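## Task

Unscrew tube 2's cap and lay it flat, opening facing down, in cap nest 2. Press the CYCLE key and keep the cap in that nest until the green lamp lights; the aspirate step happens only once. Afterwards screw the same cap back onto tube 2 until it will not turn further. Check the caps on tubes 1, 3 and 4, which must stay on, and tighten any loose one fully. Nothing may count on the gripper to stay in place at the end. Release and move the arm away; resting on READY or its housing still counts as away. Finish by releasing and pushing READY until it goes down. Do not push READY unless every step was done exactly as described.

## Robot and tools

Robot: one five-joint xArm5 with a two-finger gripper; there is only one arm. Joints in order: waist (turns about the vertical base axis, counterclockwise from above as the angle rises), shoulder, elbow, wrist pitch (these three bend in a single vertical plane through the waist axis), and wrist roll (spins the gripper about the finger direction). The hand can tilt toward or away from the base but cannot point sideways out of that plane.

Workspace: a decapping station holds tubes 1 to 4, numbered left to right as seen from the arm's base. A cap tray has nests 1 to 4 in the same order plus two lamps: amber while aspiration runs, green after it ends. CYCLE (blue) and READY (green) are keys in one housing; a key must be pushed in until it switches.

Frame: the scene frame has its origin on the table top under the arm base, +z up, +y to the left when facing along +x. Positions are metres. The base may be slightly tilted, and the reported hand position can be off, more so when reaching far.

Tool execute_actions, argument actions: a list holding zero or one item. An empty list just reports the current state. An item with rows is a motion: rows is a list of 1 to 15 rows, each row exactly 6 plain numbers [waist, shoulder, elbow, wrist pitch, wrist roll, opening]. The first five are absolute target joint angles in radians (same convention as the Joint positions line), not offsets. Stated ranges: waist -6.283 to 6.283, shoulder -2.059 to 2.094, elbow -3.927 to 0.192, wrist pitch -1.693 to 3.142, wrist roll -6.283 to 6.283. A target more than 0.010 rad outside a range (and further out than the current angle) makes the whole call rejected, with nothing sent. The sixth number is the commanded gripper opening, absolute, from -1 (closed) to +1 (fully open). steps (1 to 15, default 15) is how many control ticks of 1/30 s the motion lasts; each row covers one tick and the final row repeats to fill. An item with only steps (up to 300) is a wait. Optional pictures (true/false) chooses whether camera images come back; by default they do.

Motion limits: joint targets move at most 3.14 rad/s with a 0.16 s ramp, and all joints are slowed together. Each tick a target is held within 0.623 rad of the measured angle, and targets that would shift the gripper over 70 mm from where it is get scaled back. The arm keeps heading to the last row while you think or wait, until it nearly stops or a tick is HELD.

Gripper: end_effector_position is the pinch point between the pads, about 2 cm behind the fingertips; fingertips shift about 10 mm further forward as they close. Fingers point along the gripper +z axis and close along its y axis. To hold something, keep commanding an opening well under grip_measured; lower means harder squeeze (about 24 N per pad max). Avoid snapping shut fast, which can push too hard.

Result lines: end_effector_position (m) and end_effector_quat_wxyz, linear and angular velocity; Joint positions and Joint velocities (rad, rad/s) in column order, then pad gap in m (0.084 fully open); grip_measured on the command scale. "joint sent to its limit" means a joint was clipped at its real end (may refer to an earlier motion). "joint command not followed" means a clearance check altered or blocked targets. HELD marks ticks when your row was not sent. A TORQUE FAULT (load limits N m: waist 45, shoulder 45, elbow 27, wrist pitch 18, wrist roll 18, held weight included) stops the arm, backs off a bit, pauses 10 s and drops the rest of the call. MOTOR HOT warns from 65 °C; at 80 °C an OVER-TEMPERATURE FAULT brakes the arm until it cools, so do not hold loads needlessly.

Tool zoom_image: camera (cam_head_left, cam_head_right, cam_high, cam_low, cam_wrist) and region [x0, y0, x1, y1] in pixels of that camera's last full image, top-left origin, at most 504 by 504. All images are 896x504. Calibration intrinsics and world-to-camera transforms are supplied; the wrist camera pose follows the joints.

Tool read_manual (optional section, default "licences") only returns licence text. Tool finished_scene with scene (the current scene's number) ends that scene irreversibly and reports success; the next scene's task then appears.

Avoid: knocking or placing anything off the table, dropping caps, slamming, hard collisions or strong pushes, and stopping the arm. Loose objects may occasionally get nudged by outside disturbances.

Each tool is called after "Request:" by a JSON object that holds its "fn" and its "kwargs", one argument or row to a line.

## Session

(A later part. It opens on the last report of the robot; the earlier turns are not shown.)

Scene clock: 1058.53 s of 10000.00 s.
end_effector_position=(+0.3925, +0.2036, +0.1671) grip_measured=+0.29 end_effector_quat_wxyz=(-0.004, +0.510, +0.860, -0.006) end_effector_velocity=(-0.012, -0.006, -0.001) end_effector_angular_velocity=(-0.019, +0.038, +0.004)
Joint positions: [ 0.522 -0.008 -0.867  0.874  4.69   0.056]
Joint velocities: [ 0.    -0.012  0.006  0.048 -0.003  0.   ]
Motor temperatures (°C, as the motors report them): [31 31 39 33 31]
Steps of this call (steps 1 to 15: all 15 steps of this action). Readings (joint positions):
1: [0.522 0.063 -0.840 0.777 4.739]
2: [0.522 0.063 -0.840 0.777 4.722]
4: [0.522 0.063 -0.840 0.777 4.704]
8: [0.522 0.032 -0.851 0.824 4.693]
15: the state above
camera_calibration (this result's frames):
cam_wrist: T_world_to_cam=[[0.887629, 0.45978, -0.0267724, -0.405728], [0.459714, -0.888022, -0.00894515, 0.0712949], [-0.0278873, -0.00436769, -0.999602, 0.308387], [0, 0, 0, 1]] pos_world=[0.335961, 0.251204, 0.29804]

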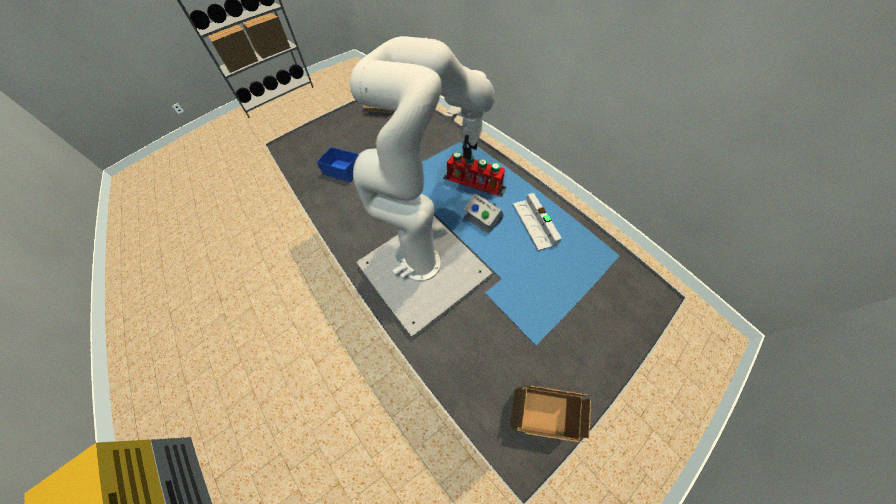

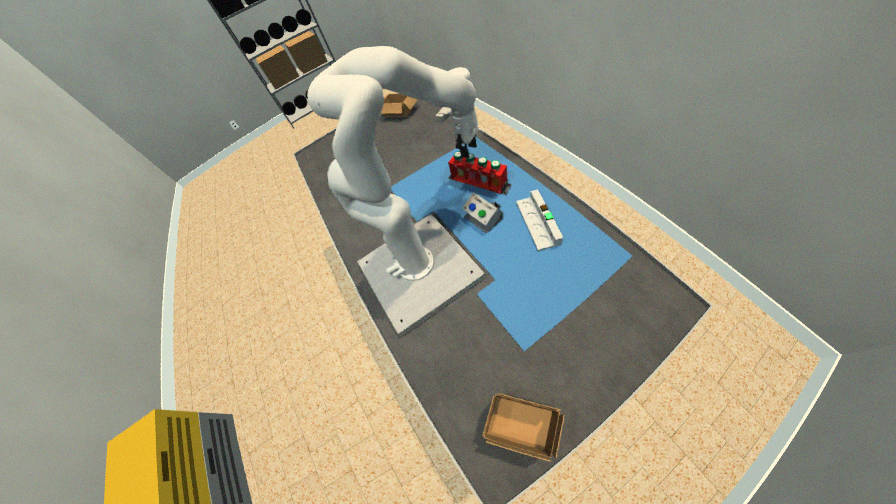

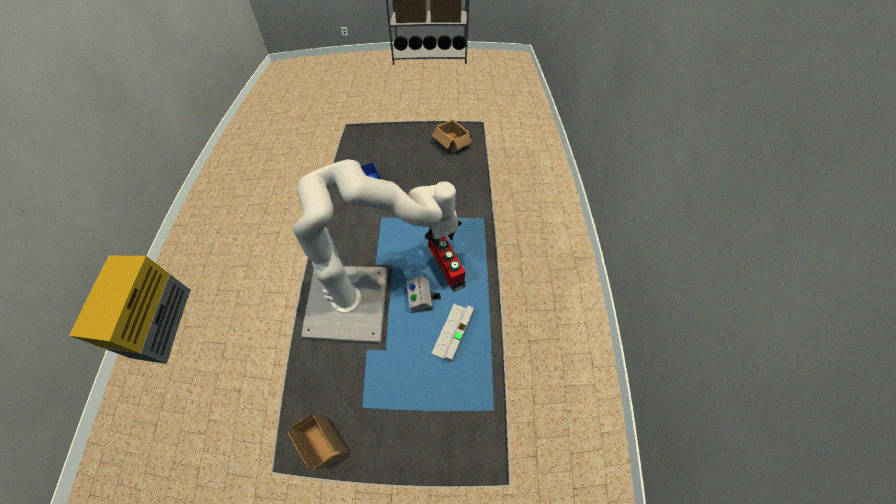

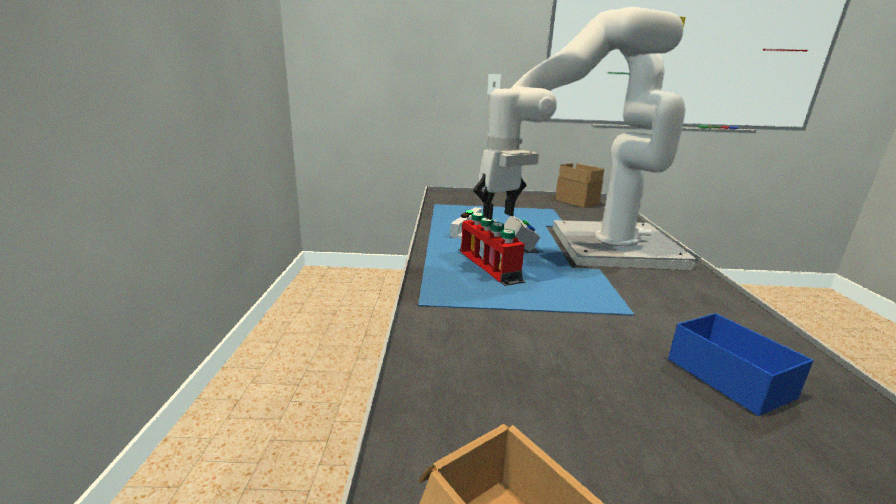

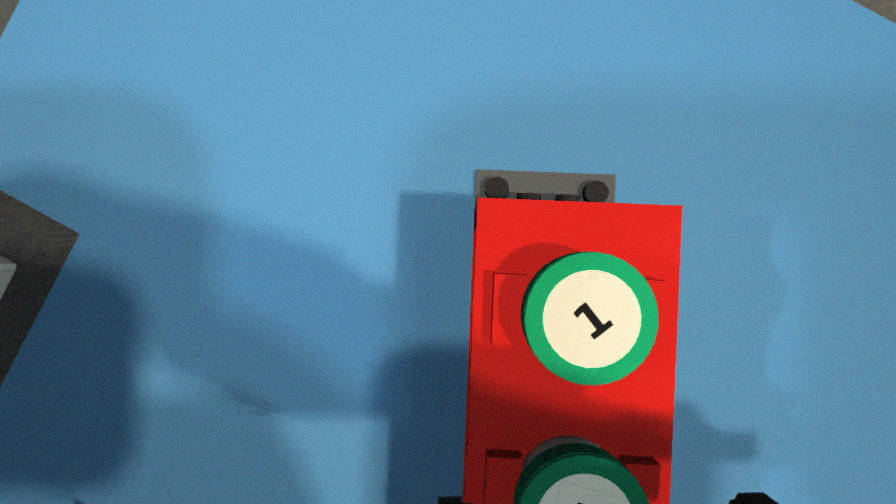

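Request:
{"fn": "zoom_image", "kwargs": {
  "camera": "cam_low",
  "region": [440,190,560,290]
}}

Request:
{"fn": "execute_actions", "kwargs": {
  "actions": [
    {"rows":[[0.46,-0.01,-0.868,0.878,1.5,0.3]],"steps":15}
  ],
  "pictures": false
}}

Request:
{"fn": "execute_actions", "kwargs": {
  "actions": [
    {"rows":[[0.46,-0.01,-0.868,0.878,1.5,0.3]],"steps":15}
  ],
  "pictures": false
}}

Request:
{"fn": "execute_actions", "kwargs": {
  "actions": [
    {"rows":[[0.46,-0.01,-0.868,0.878,1.5,0.3]],"steps":8}
  ]
}}

Region (440, 190, 560, 290) of cam_low's 896x504 image, scaled by 4.200, with more detail than that image has.

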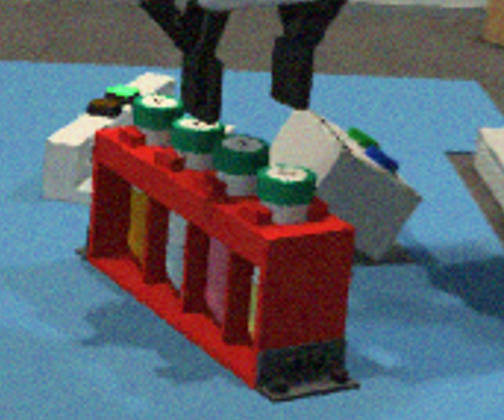

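Scene clock: 1063.07 s of 10000.00 s.
end_effector_position=(+0.4036, +0.1799, +0.1681) grip_measured=+0.29 end_effector_quat_wxyz=(-0.007, +0.091, +0.996, -0.004) end_effector_velocity=(+0.004, -0.011, -0.000) end_effector_angular_velocity=(+0.036, +0.019, +2.585)
Joint positions: [ 0.462 -0.01  -0.868  0.878  3.743  0.056]
Joint velocities: [-0.026  0.001  0.     0.    -2.611 -0.   ]
Motor temperatures (°C, as the motors report them): [31 31 39 33 31]
Steps of this call (steps 1 to 15: the robot went on to your last target; steps 16 to 121: nothing new was sent; steps 122 to 136: all 15 steps of this action). Readings (joint positions):
122: [0.522 -0.010 -0.868 0.878 4.690]
123: [0.522 -0.010 -0.868 0.878 4.686]
125: [0.518 -0.010 -0.868 0.878 4.643]
129: [0.491 -0.010 -0.868 0.878 4.366]
136: the state above

Scene clock: 1063.57 s of 10000.00 s.
end_effector_position=(+0.4040, +0.1789, +0.1681) grip_measured=+0.29 end_effector_quat_wxyz=(-0.008, -0.535, +0.845, +0.001) end_effector_velocity=(+0.002, +0.000, +0.002) end_effector_angular_velocity=(+0.039, +0.014, +2.612)
Joint positions: [ 0.46  -0.01  -0.868  0.878  2.429  0.056]
Joint velocities: [-0.001 -0.002 -0.003 -0.    -2.613 -0.   ]
Motor temperatures (°C, as the motors report them): [31 31 39 33 31]
Steps of this call (steps 1 to 15: all 15 steps of this action). Readings (joint positions):
1: [0.462 -0.010 -0.868 0.878 3.655]
2: [0.461 -0.010 -0.868 0.878 3.568]
4: [0.461 -0.010 -0.868 0.878 3.393]
8: [0.460 -0.010 -0.868 0.878 3.042]
15: the state above

Scene clock: 1063.83 s of 10000.00 s.
end_effector_position=(+0.4040, +0.1789, +0.1681) grip_measured=+0.29 end_effector_quat_wxyz=(+0.007, +0.788, -0.616, -0.003) end_effector_velocity=(-0.000, -0.000, -0.000) end_effector_angular_velocity=(+0.031, +0.016, +2.185)
Joint positions: [ 0.46  -0.01  -0.868  0.878  1.743  0.056]
Joint velocities: [-0.001  0.     0.     0.    -2.186 -0.   ]
Motor temperatures (°C, as the motors report them): [31 31 39 33 31]
Steps of this call (steps 1 to 8: all 8 steps of this action). Readings (joint positions):
1: [0.460 -0.010 -0.868 0.878 2.342]
2: [0.460 -0.010 -0.868 0.878 2.254]
4: [0.460 -0.010 -0.868 0.878 2.079]
8: the state above
camera_calibration (this result's frames):
cam_wrist: T_world_to_cam=[[-0.975511, -0.219918, 0.00381078, 0.464616], [-0.219949, 0.975436, -0.0120949, -0.014186], [-0.00105729, -0.0126368, -0.99992, 0.300298], [0, 0, 0, 1]] pos_world=[0.450435, 0.11981, 0.298332]

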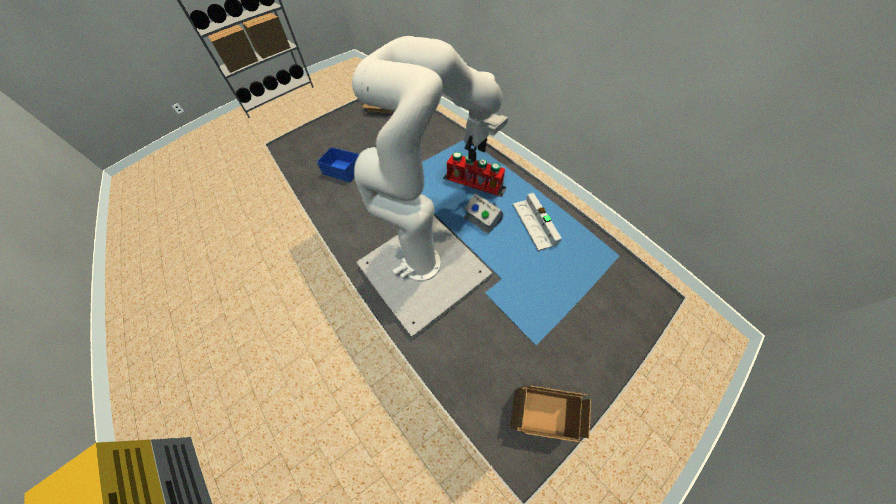

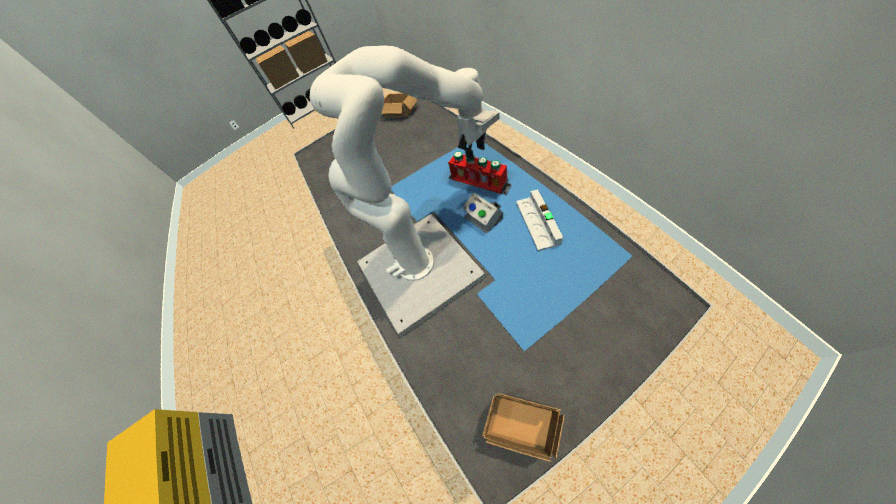

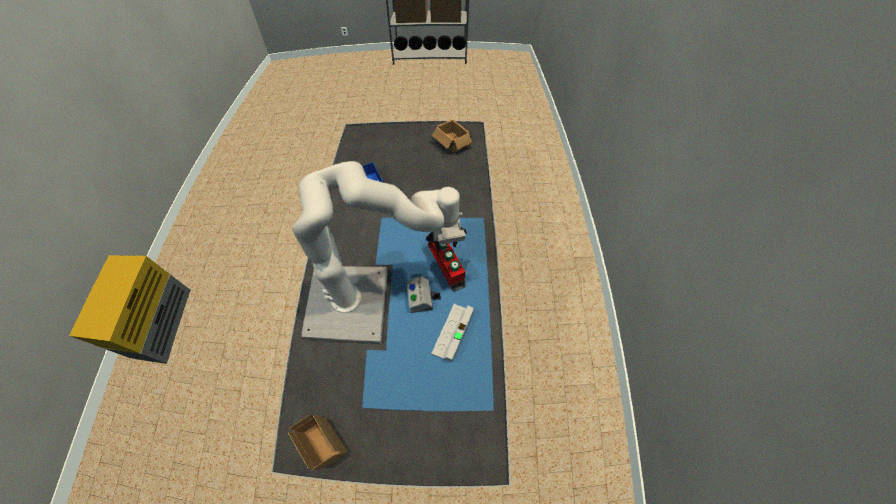

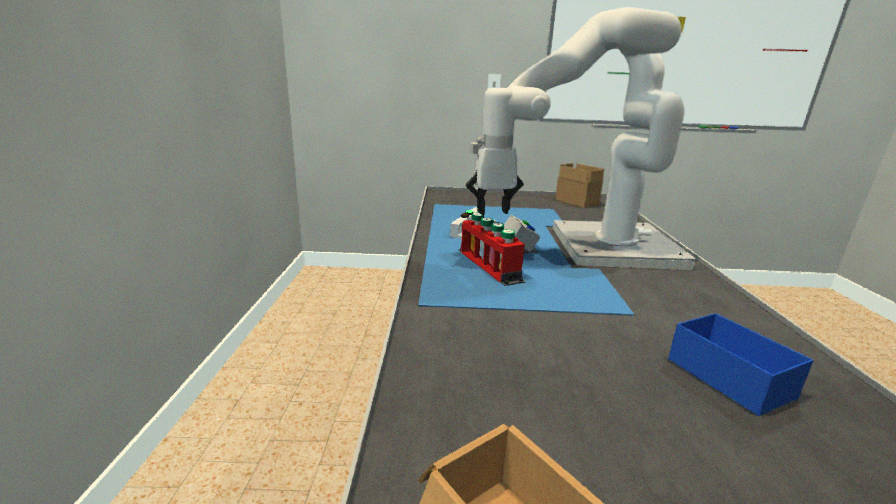

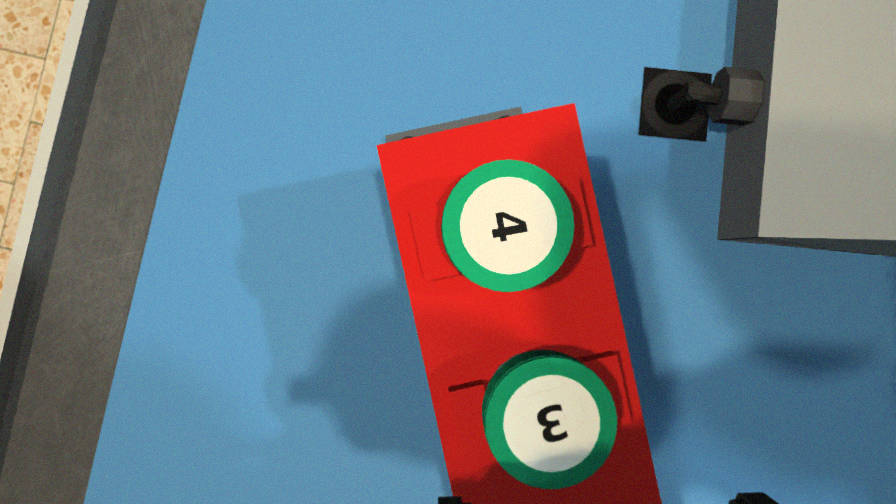

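Request:
{"fn": "execute_actions", "kwargs": {
  "actions": [
    {"rows":[[0.62,-0.01,-0.868,0.878,1.7,0.3]],"steps":14}
  ]
}}

Scene clock: 1066.23 s of 10000.00 s.
end_effector_position=(+0.3712, +0.2396, +0.1681) grip_measured=+0.29 end_effector_quat_wxyz=(+0.007, +0.846, -0.532, -0.004) end_effector_velocity=(-0.005, +0.007, -0.000) end_effector_angular_velocity=(-0.001, +0.001, -0.022)
Joint positions: [ 0.617 -0.01  -0.868  0.878  1.697  0.056]
Joint velocities: [ 0.018  0.001 -0.     0.001  0.041  0.   ]
Motor temperatures (°C, as the motors report them): [31 31 39 33 31]
Steps of this call (steps 1 to 30: the robot went on to your last target; steps 31 to 58: nothing new was sent; steps 59 to 72: all 14 steps of this action). Readings (joint positions):
59: [0.460 -0.010 -0.868 0.878 1.500]
60: [0.462 -0.010 -0.868 0.878 1.504]
62: [0.491 -0.010 -0.868 0.878 1.545]
66: [0.594 -0.010 -0.868 0.878 1.662]
72: the state above
camera_calibration (this result's frames):
cam_wrist: T_world_to_cam=[[-0.910957, -0.412478, 0.0043724, 0.467992], [-0.412501, 0.910913, -0.00893241, 0.00574657], [-0.000298451, -0.00994066, -0.999951, 0.300113], [0, 0, 0, 1]] pos_world=[0.42878, 0.190785, 0.298103]

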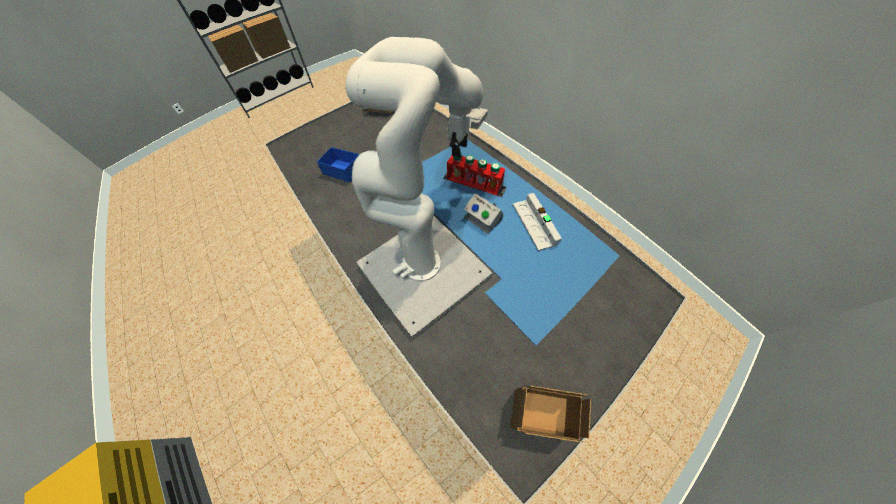

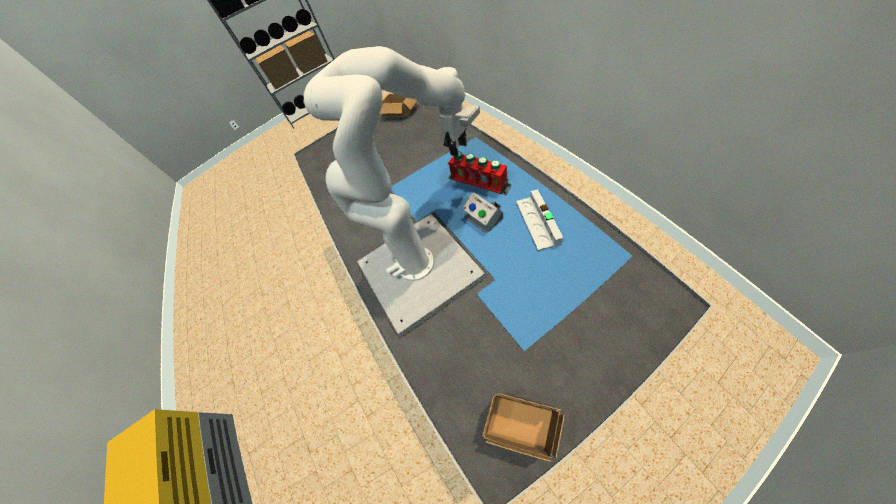

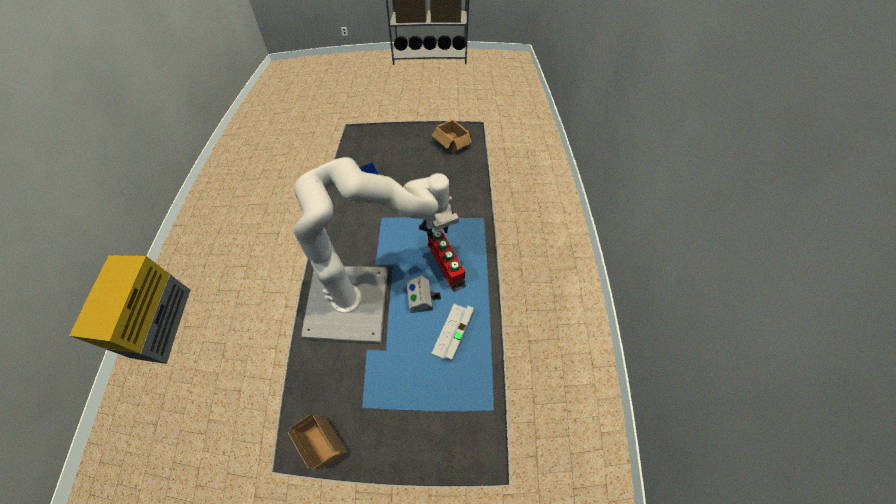

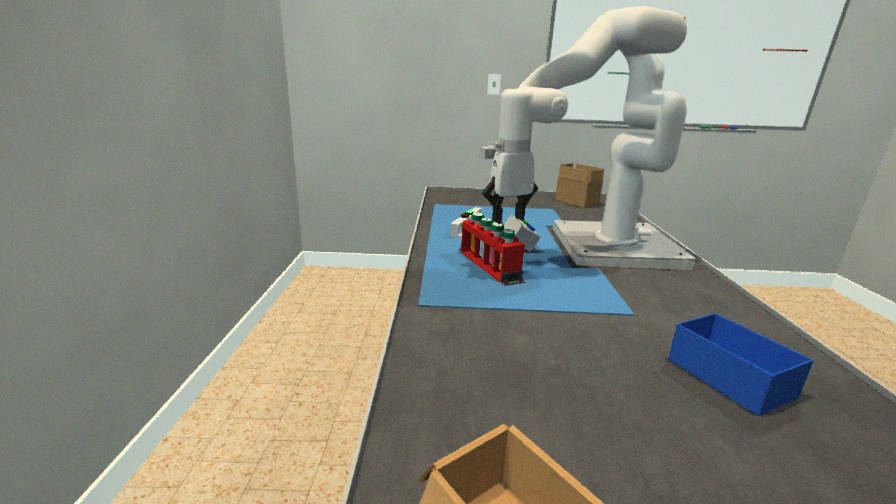

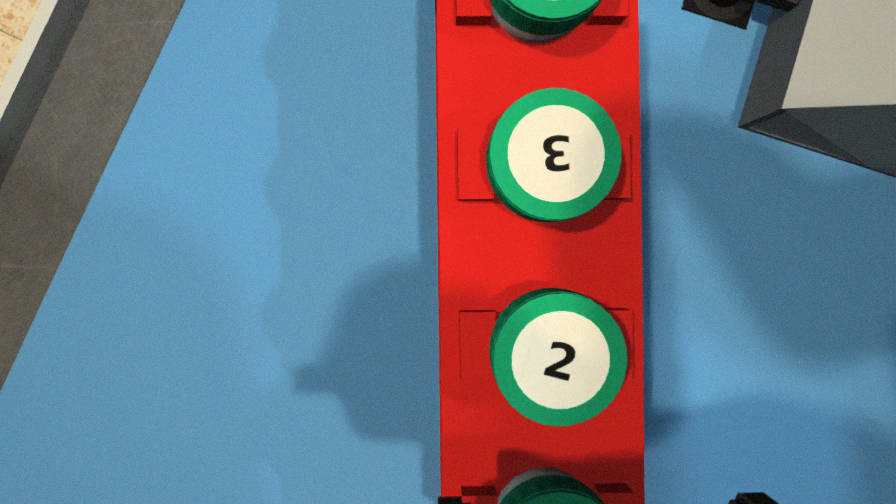

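Request:
{"fn": "execute_actions", "kwargs": {
  "actions": [
    {"rows":[[0.647,0.01,-0.89,0.88,1.73,0.3],[0.647,0.01,-0.89,0.88,1.73,0.3],[0.647,0.01,-0.89,0.88,1.73,0.3],[0.647,0.065,-0.875,0.812,1.73,0.3],[0.647,0.065,-0.875,0.812,1.73,0.3],[0.647,0.065,-0.875,0.812,1.73,0.3],[0.647,0.09,-0.869,0.78,1.73,0.3]],"steps":13}
  ]
}}

Scene clock: 1070.97 s of 10000.00 s.
end_effector_position=(+0.3709, +0.2552, +0.1331) grip_measured=+0.29 end_effector_quat_wxyz=(+0.009, +0.846, -0.534, -0.005) end_effector_velocity=(+0.013, +0.012, -0.026) end_effector_angular_velocity=(+0.024, -0.035, -0.002)
Joint positions: [ 0.646  0.084 -0.869  0.79   1.729  0.056]
Joint velocities: [ 0.004  0.079 -0.001 -0.121  0.006  0.   ]
Motor temperatures (°C, as the motors report them): [31 31 39 33 31]
Steps of this call (steps 1 to 15: the robot went on to your last target; steps 16 to 129: nothing new was sent; steps 130 to 142: all 13 steps of this action). Readings (joint positions):
130: [0.620 -0.010 -0.868 0.878 1.700]
131: [0.622 -0.009 -0.870 0.878 1.703]
133: [0.632 -0.001 -0.878 0.879 1.714]
137: [0.644 0.041 -0.879 0.838 1.726]
142: the state above
camera_calibration (this result's frames):
cam_wrist: T_world_to_cam=[[-0.912371, -0.409248, 0.00977453, 0.473317], [-0.409337, 0.912329, -0.00998393, -0.010216], [-0.00483168, -0.0131101, -0.999902, 0.267777], [0, 0, 0, 1]] pos_world=[0.428953, 0.206535, 0.263022]

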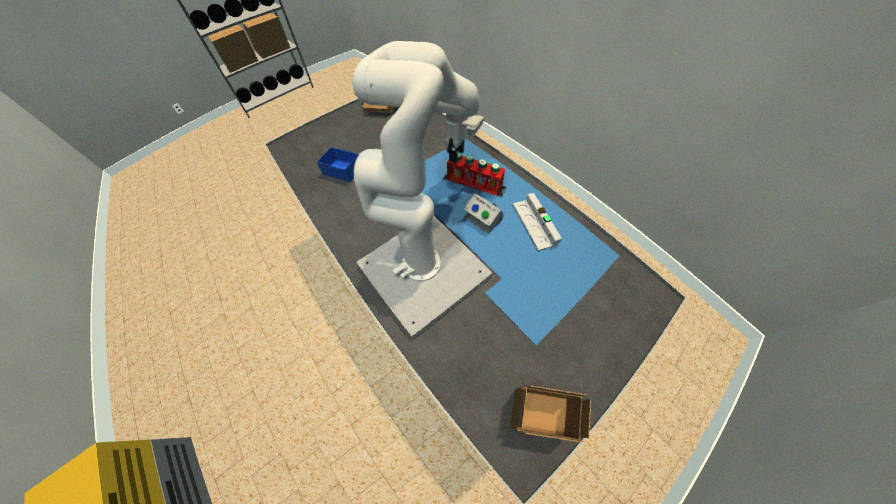

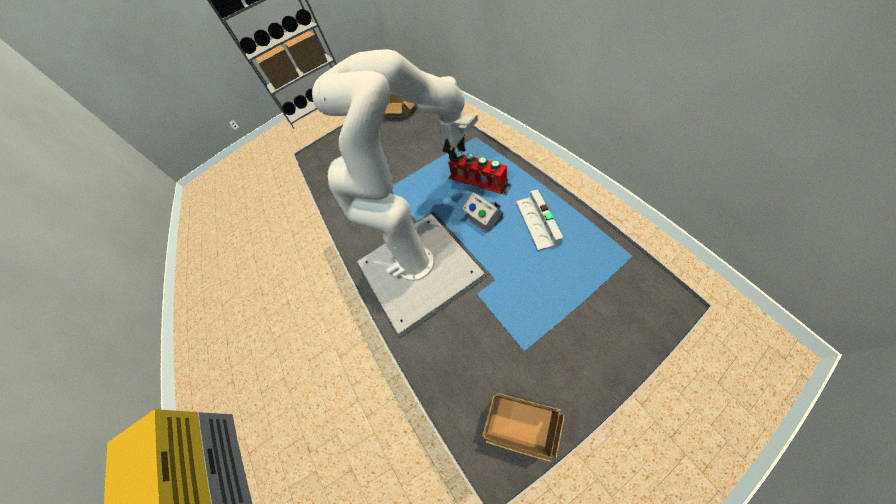

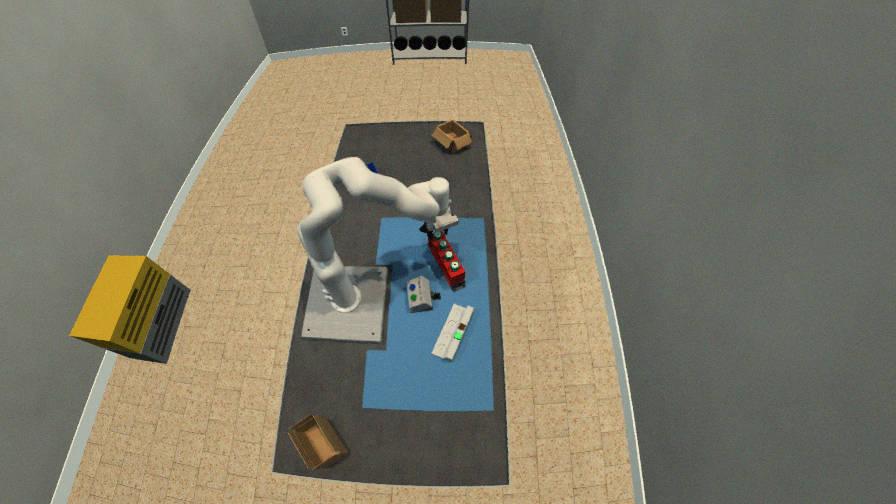

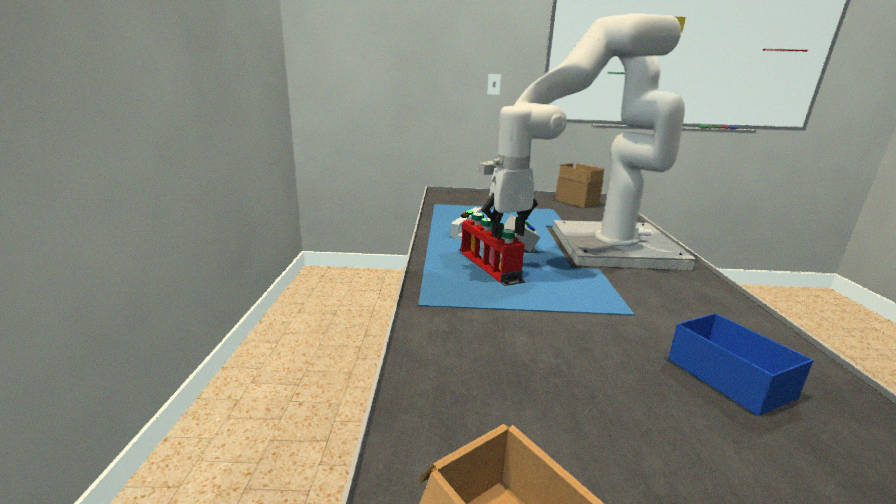

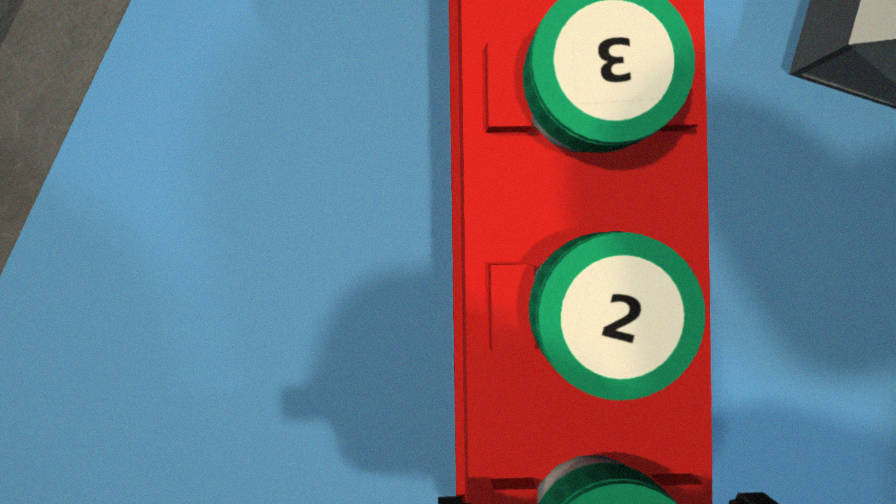

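Request:
{"fn": "execute_actions", "kwargs": {
  "actions": [
    {"rows":[[0.647,0.086,-0.869,0.786,1.73,0.3],[0.647,0.086,-0.869,0.786,1.73,0.1],[0.647,0.086,-0.869,0.786,1.73,-0.1],[0.647,0.086,-0.869,0.786,1.73,-0.25],[0.647,0.086,-0.869,0.786,1.73,-0.4],[0.647,0.086,-0.869,0.786,1.73,-0.6],[0.647,0.086,-0.869,0.786,1.73,-0.9],[0.647,0.086,-0.869,0.786,1.73,-0.9],[0.647,0.087,-0.869,0.785,3.2,-0.9]],"steps":15}
  ],
  "pictures": false
}}

Request:
{"fn": "execute_actions", "kwargs": {
  "actions": [
    {"rows":[[0.647,0.087,-0.869,0.785,3.2,-0.9]],"steps":15}
  ],
  "pictures": false
}}

Scene clock: 1076.03 s of 10000.00 s.
end_effector_position=(+0.3703, +0.2551, +0.1310) grip_measured=-0.25 end_effector_quat_wxyz=(+0.011, +0.777, -0.630, -0.004) end_effector_velocity=(+0.009, +0.003, +0.001) end_effector_angular_velocity=(-0.038, -0.048, -2.514)
Joint positions: [ 0.647  0.088 -0.867  0.786  1.967  0.033]
Joint velocities: [-0.005  0.01  -0.01  -0.024  2.51  -0.   ]
Motor temperatures (°C, as the motors report them): [31 31 39 33 31]
Steps of this call (steps 1 to 30: the robot went on to your last target; steps 31 to 137: nothing new was sent; steps 138 to 152: all 15 steps of this action). Readings (joint positions):
138: [0.647 0.090 -0.869 0.780 1.730]
139: [0.647 0.090 -0.869 0.781 1.730]
141: [0.647 0.088 -0.869 0.783 1.730]
145: [0.648 0.087 -0.865 0.789 1.730]
152: the state above

Scene clock: 1076.53 s of 10000.00 s.
end_effector_position=(+0.3764, +0.2561, +0.1359) grip_measured=-0.25 end_effector_quat_wxyz=(-0.003, -0.296, +0.955, +0.000) end_effector_velocity=(-0.004, -0.007, -0.002) end_effector_angular_velocity=(-0.016, +0.015, -0.771)
Joint positions: [ 0.641  0.085 -0.875  0.781  3.139  0.033]
Joint velocities: [-0.008 -0.005  0.01   0.015  0.762 -0.001]
Motor temperatures (°C, as the motors report them): [31 31 39 33 31]
Steps of this call (steps 1 to 15: all 15 steps of this action). Readings (joint positions):
1: [0.647 0.088 -0.867 0.786 2.054]
2: [0.647 0.089 -0.867 0.785 2.145]
4: [0.646 0.089 -0.868 0.784 2.326]
8: [0.646 0.087 -0.872 0.782 2.677]
15: the state above

Request:
{"fn": "execute_actions", "kwargs": {
  "actions": [
    {"rows":[[0.647,0.087,-0.869,0.785,3.2,-0.9]],"steps":3}
  ]
}}

Scene clock: 1077.97 s of 10000.00 s.
end_effector_position=(+0.3718, +0.2529, +0.1307) grip_measured=-0.25 end_effector_quat_wxyz=(-0.011, -0.266, +0.964, -0.003) end_effector_velocity=(+0.001, +0.000, +0.001) end_effector_angular_velocity=(+0.001, -0.002, +0.000)
Joint positions: [ 0.641  0.088 -0.867  0.786  3.2    0.033]
Joint velocities: [-0.    -0.001 -0.002 -0.    -0.    -0.   ]
Motor temperatures (°C, as the motors report them): [31 31 38 33 31]
Steps of this call (steps 1 to 30: the robot went on to your last target; steps 31 to 40: nothing new was sent; steps 41 to 43: all 3 steps of this action). Readings (joint positions):
41: [0.641 0.088 -0.867 0.786 3.200]
42: [0.641 0.088 -0.867 0.786 3.200]
43: the state above
camera_calibration (this result's frames):
cam_wrist: T_world_to_cam=[[-0.49416, 0.869299, -0.011157, -0.00292338], [0.869083, 0.493626, -0.0320543, -0.374352], [-0.0223574, -0.0255363, -0.999424, 0.274955], [0, 0, 0, 1]] pos_world=[0.330046, 0.194353, 0.262764]

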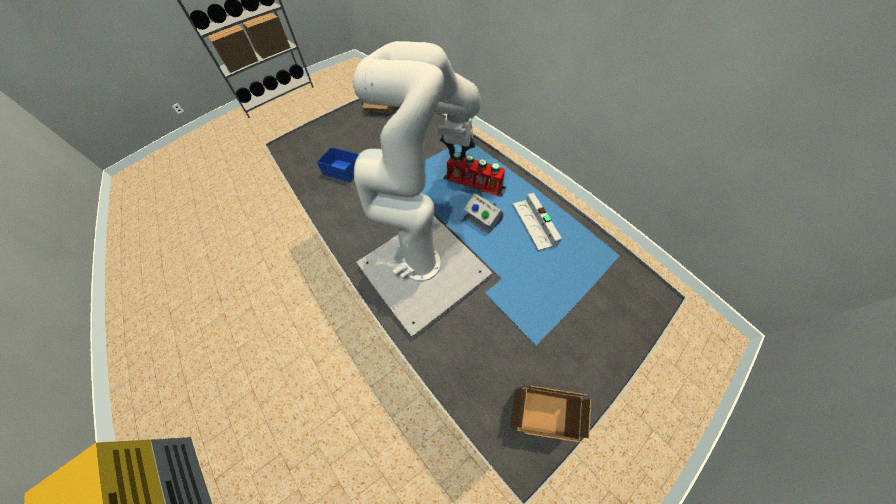

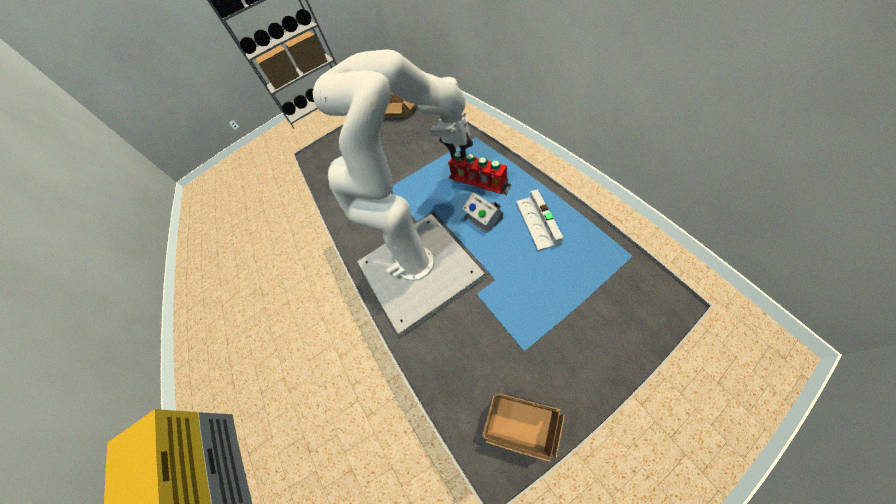

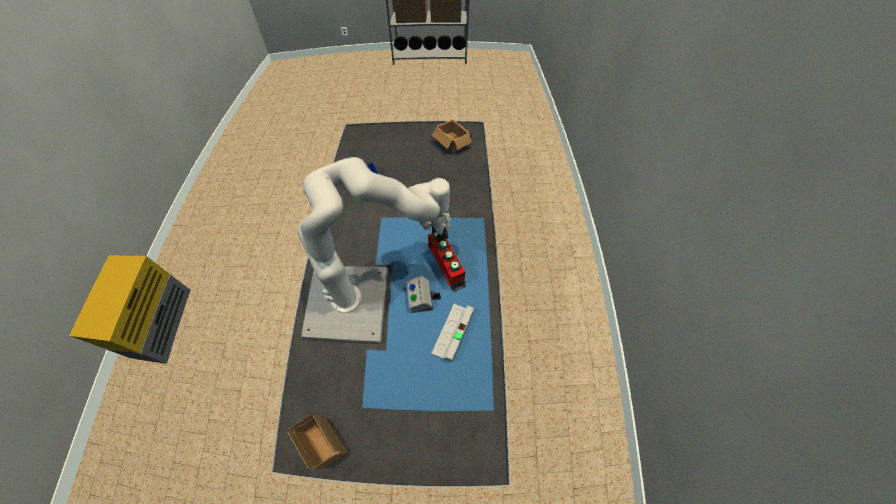

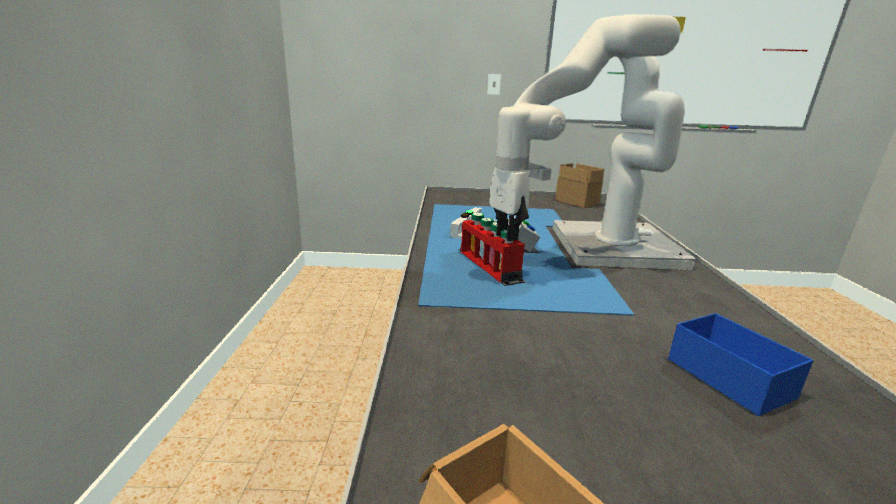

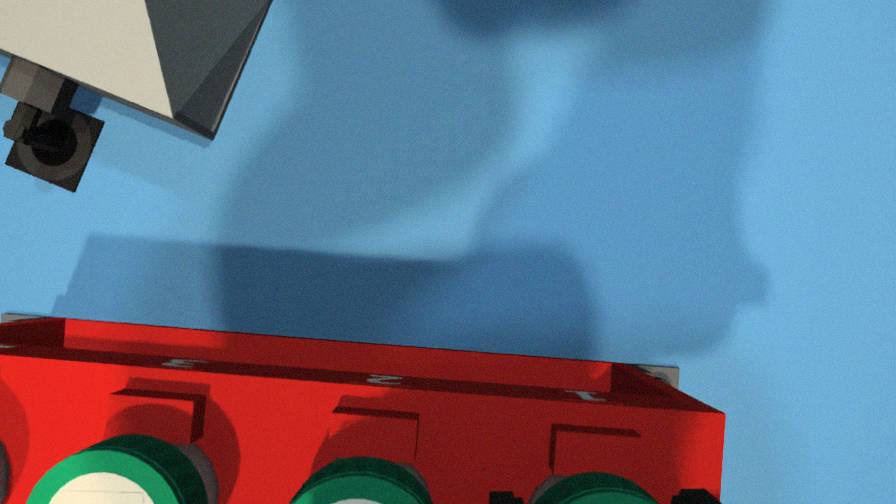

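Request:
{"fn": "execute_actions", "kwargs": {
  "actions": [
    {"rows":[[0.644,0.084,-0.870,0.790,4.87,-0.9]],"steps":15}
  ],
  "pictures": false
}}

Request:
{"fn": "execute_actions", "kwargs": {
  "actions": [
    {"rows":[[0.644,0.084,-0.870,0.790,4.87,-0.9]],"steps":10}
  ],
  "pictures": false
}}

Request:
{"fn": "execute_actions", "kwargs": {
  "actions": [
    {"rows":[[0.644,0.084,-0.870,0.790,4.87,-0.4],[0.644,0.084,-0.870,0.790,4.87,-0.1],[0.644,0.084,-0.870,0.790,4.87,0.3],[0.644,0.084,-0.870,0.790,4.87,0.3],[0.644,0.084,-0.870,0.790,4.87,0.3],[0.644,0.06,-0.877,0.82,4.87,0.3],[0.64,0.01,-0.89,0.88,4.87,0.3]],"steps":15}
  ]
}}

Scene clock: 1084.60 s of 10000.00 s.
end_effector_position=(+0.3716, +0.2520, +0.1330) grip_measured=-0.25 end_effector_quat_wxyz=(-0.009, +0.203, +0.979, -0.008) end_effector_velocity=(-0.029, +0.013, -0.020) end_effector_angular_velocity=(-0.087, +0.014, -2.555)
Joint positions: [ 0.64   0.083 -0.867  0.794  4.147  0.033]
Joint velocities: [ 0.059  0.025  0.025  0.005  2.615 -0.   ]
Motor temperatures (°C, as the motors report them): [31 31 40 34 31]
Steps of this call (steps 1 to 15: the robot went on to your last target; steps 16 to 184: nothing new was sent; steps 185 to 199: all 15 steps of this action). Readings (joint positions):
185: [0.641 0.087 -0.869 0.785 3.200]
186: [0.641 0.087 -0.869 0.785 3.204]
188: [0.641 0.087 -0.870 0.784 3.247]
192: [0.637 0.085 -0.873 0.785 3.523]
199: the state above

Scene clock: 1084.93 s of 10000.00 s.
end_effector_position=(+0.3699, +0.2552, +0.1326) grip_measured=-0.25 end_effector_quat_wxyz=(-0.006, +0.514, +0.858, -0.011) end_effector_velocity=(+0.005, -0.002, +0.003) end_effector_angular_velocity=(-0.007, -0.015, -0.573)
Joint positions: [ 0.648  0.085 -0.869  0.793  4.825  0.033]
Joint velocities: [-0.01  -0.001 -0.006 -0.003  0.563 -0.001]
Motor temperatures (°C, as the motors report them): [31 31 40 34 31]
Steps of this call (steps 1 to 10: all 10 steps of this action). Readings (joint positions):
1: [0.642 0.083 -0.867 0.794 4.234]
2: [0.643 0.084 -0.867 0.794 4.322]
4: [0.646 0.084 -0.867 0.794 4.496]
8: [0.648 0.085 -0.868 0.793 4.766]
10: the state above

Scene clock: 1085.43 s of 10000.00 s.
end_effector_position=(+0.3726, +0.2530, +0.1676) grip_measured=+0.29 end_effector_quat_wxyz=(-0.003, +0.536, +0.844, -0.003) end_effector_velocity=(-0.023, -0.019, +0.002) end_effector_angular_velocity=(-0.047, +0.069, -0.007)
Joint positions: [ 0.641  0.013 -0.892  0.871  4.87   0.056]
Joint velocities: [-0.006 -0.04   0.022  0.101  0.001  0.   ]
Motor temperatures (°C, as the motors report them): [31 31 40 34 31]
Steps of this call (steps 1 to 15: all 15 steps of this action). Readings (joint positions):
1: [0.647 0.085 -0.869 0.793 4.840]
2: [0.647 0.085 -0.869 0.793 4.850]
4: [0.646 0.085 -0.871 0.790 4.861]
8: [0.645 0.074 -0.881 0.796 4.868]
15: the state above
camera_calibration (this result's frames):
cam_wrist: T_world_to_cam=[[0.91411, 0.404965, -0.0201533, -0.407924], [0.404858, -0.914332, -0.00930008, 0.151492], [-0.022193, 0.000342075, -0.999754, 0.305228], [0, 0, 0, 1]] pos_world=[0.318329, 0.303604, 0.298341]

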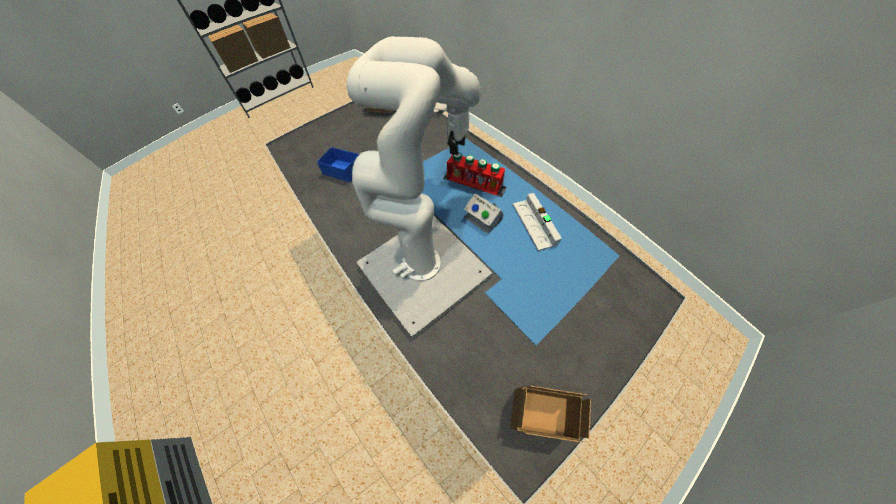

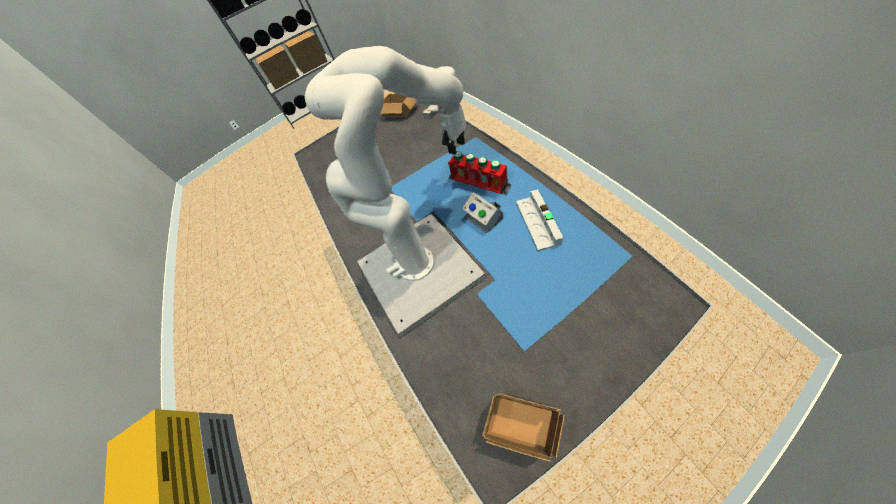

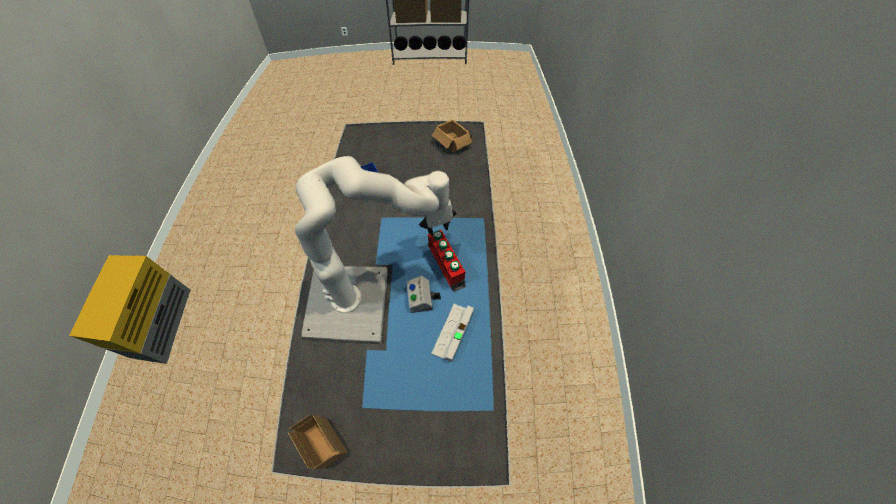

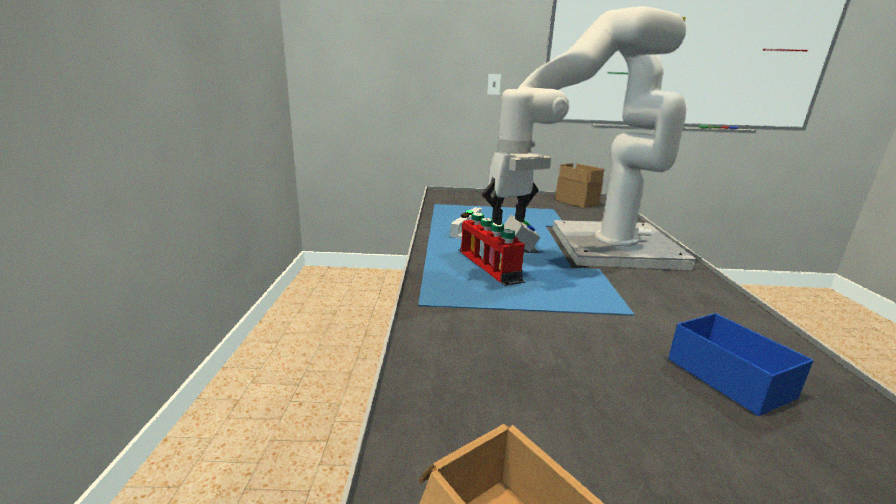

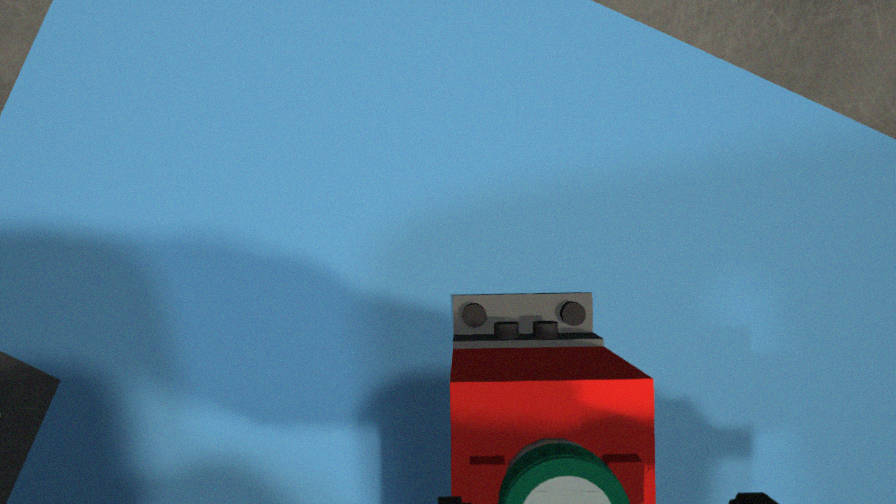

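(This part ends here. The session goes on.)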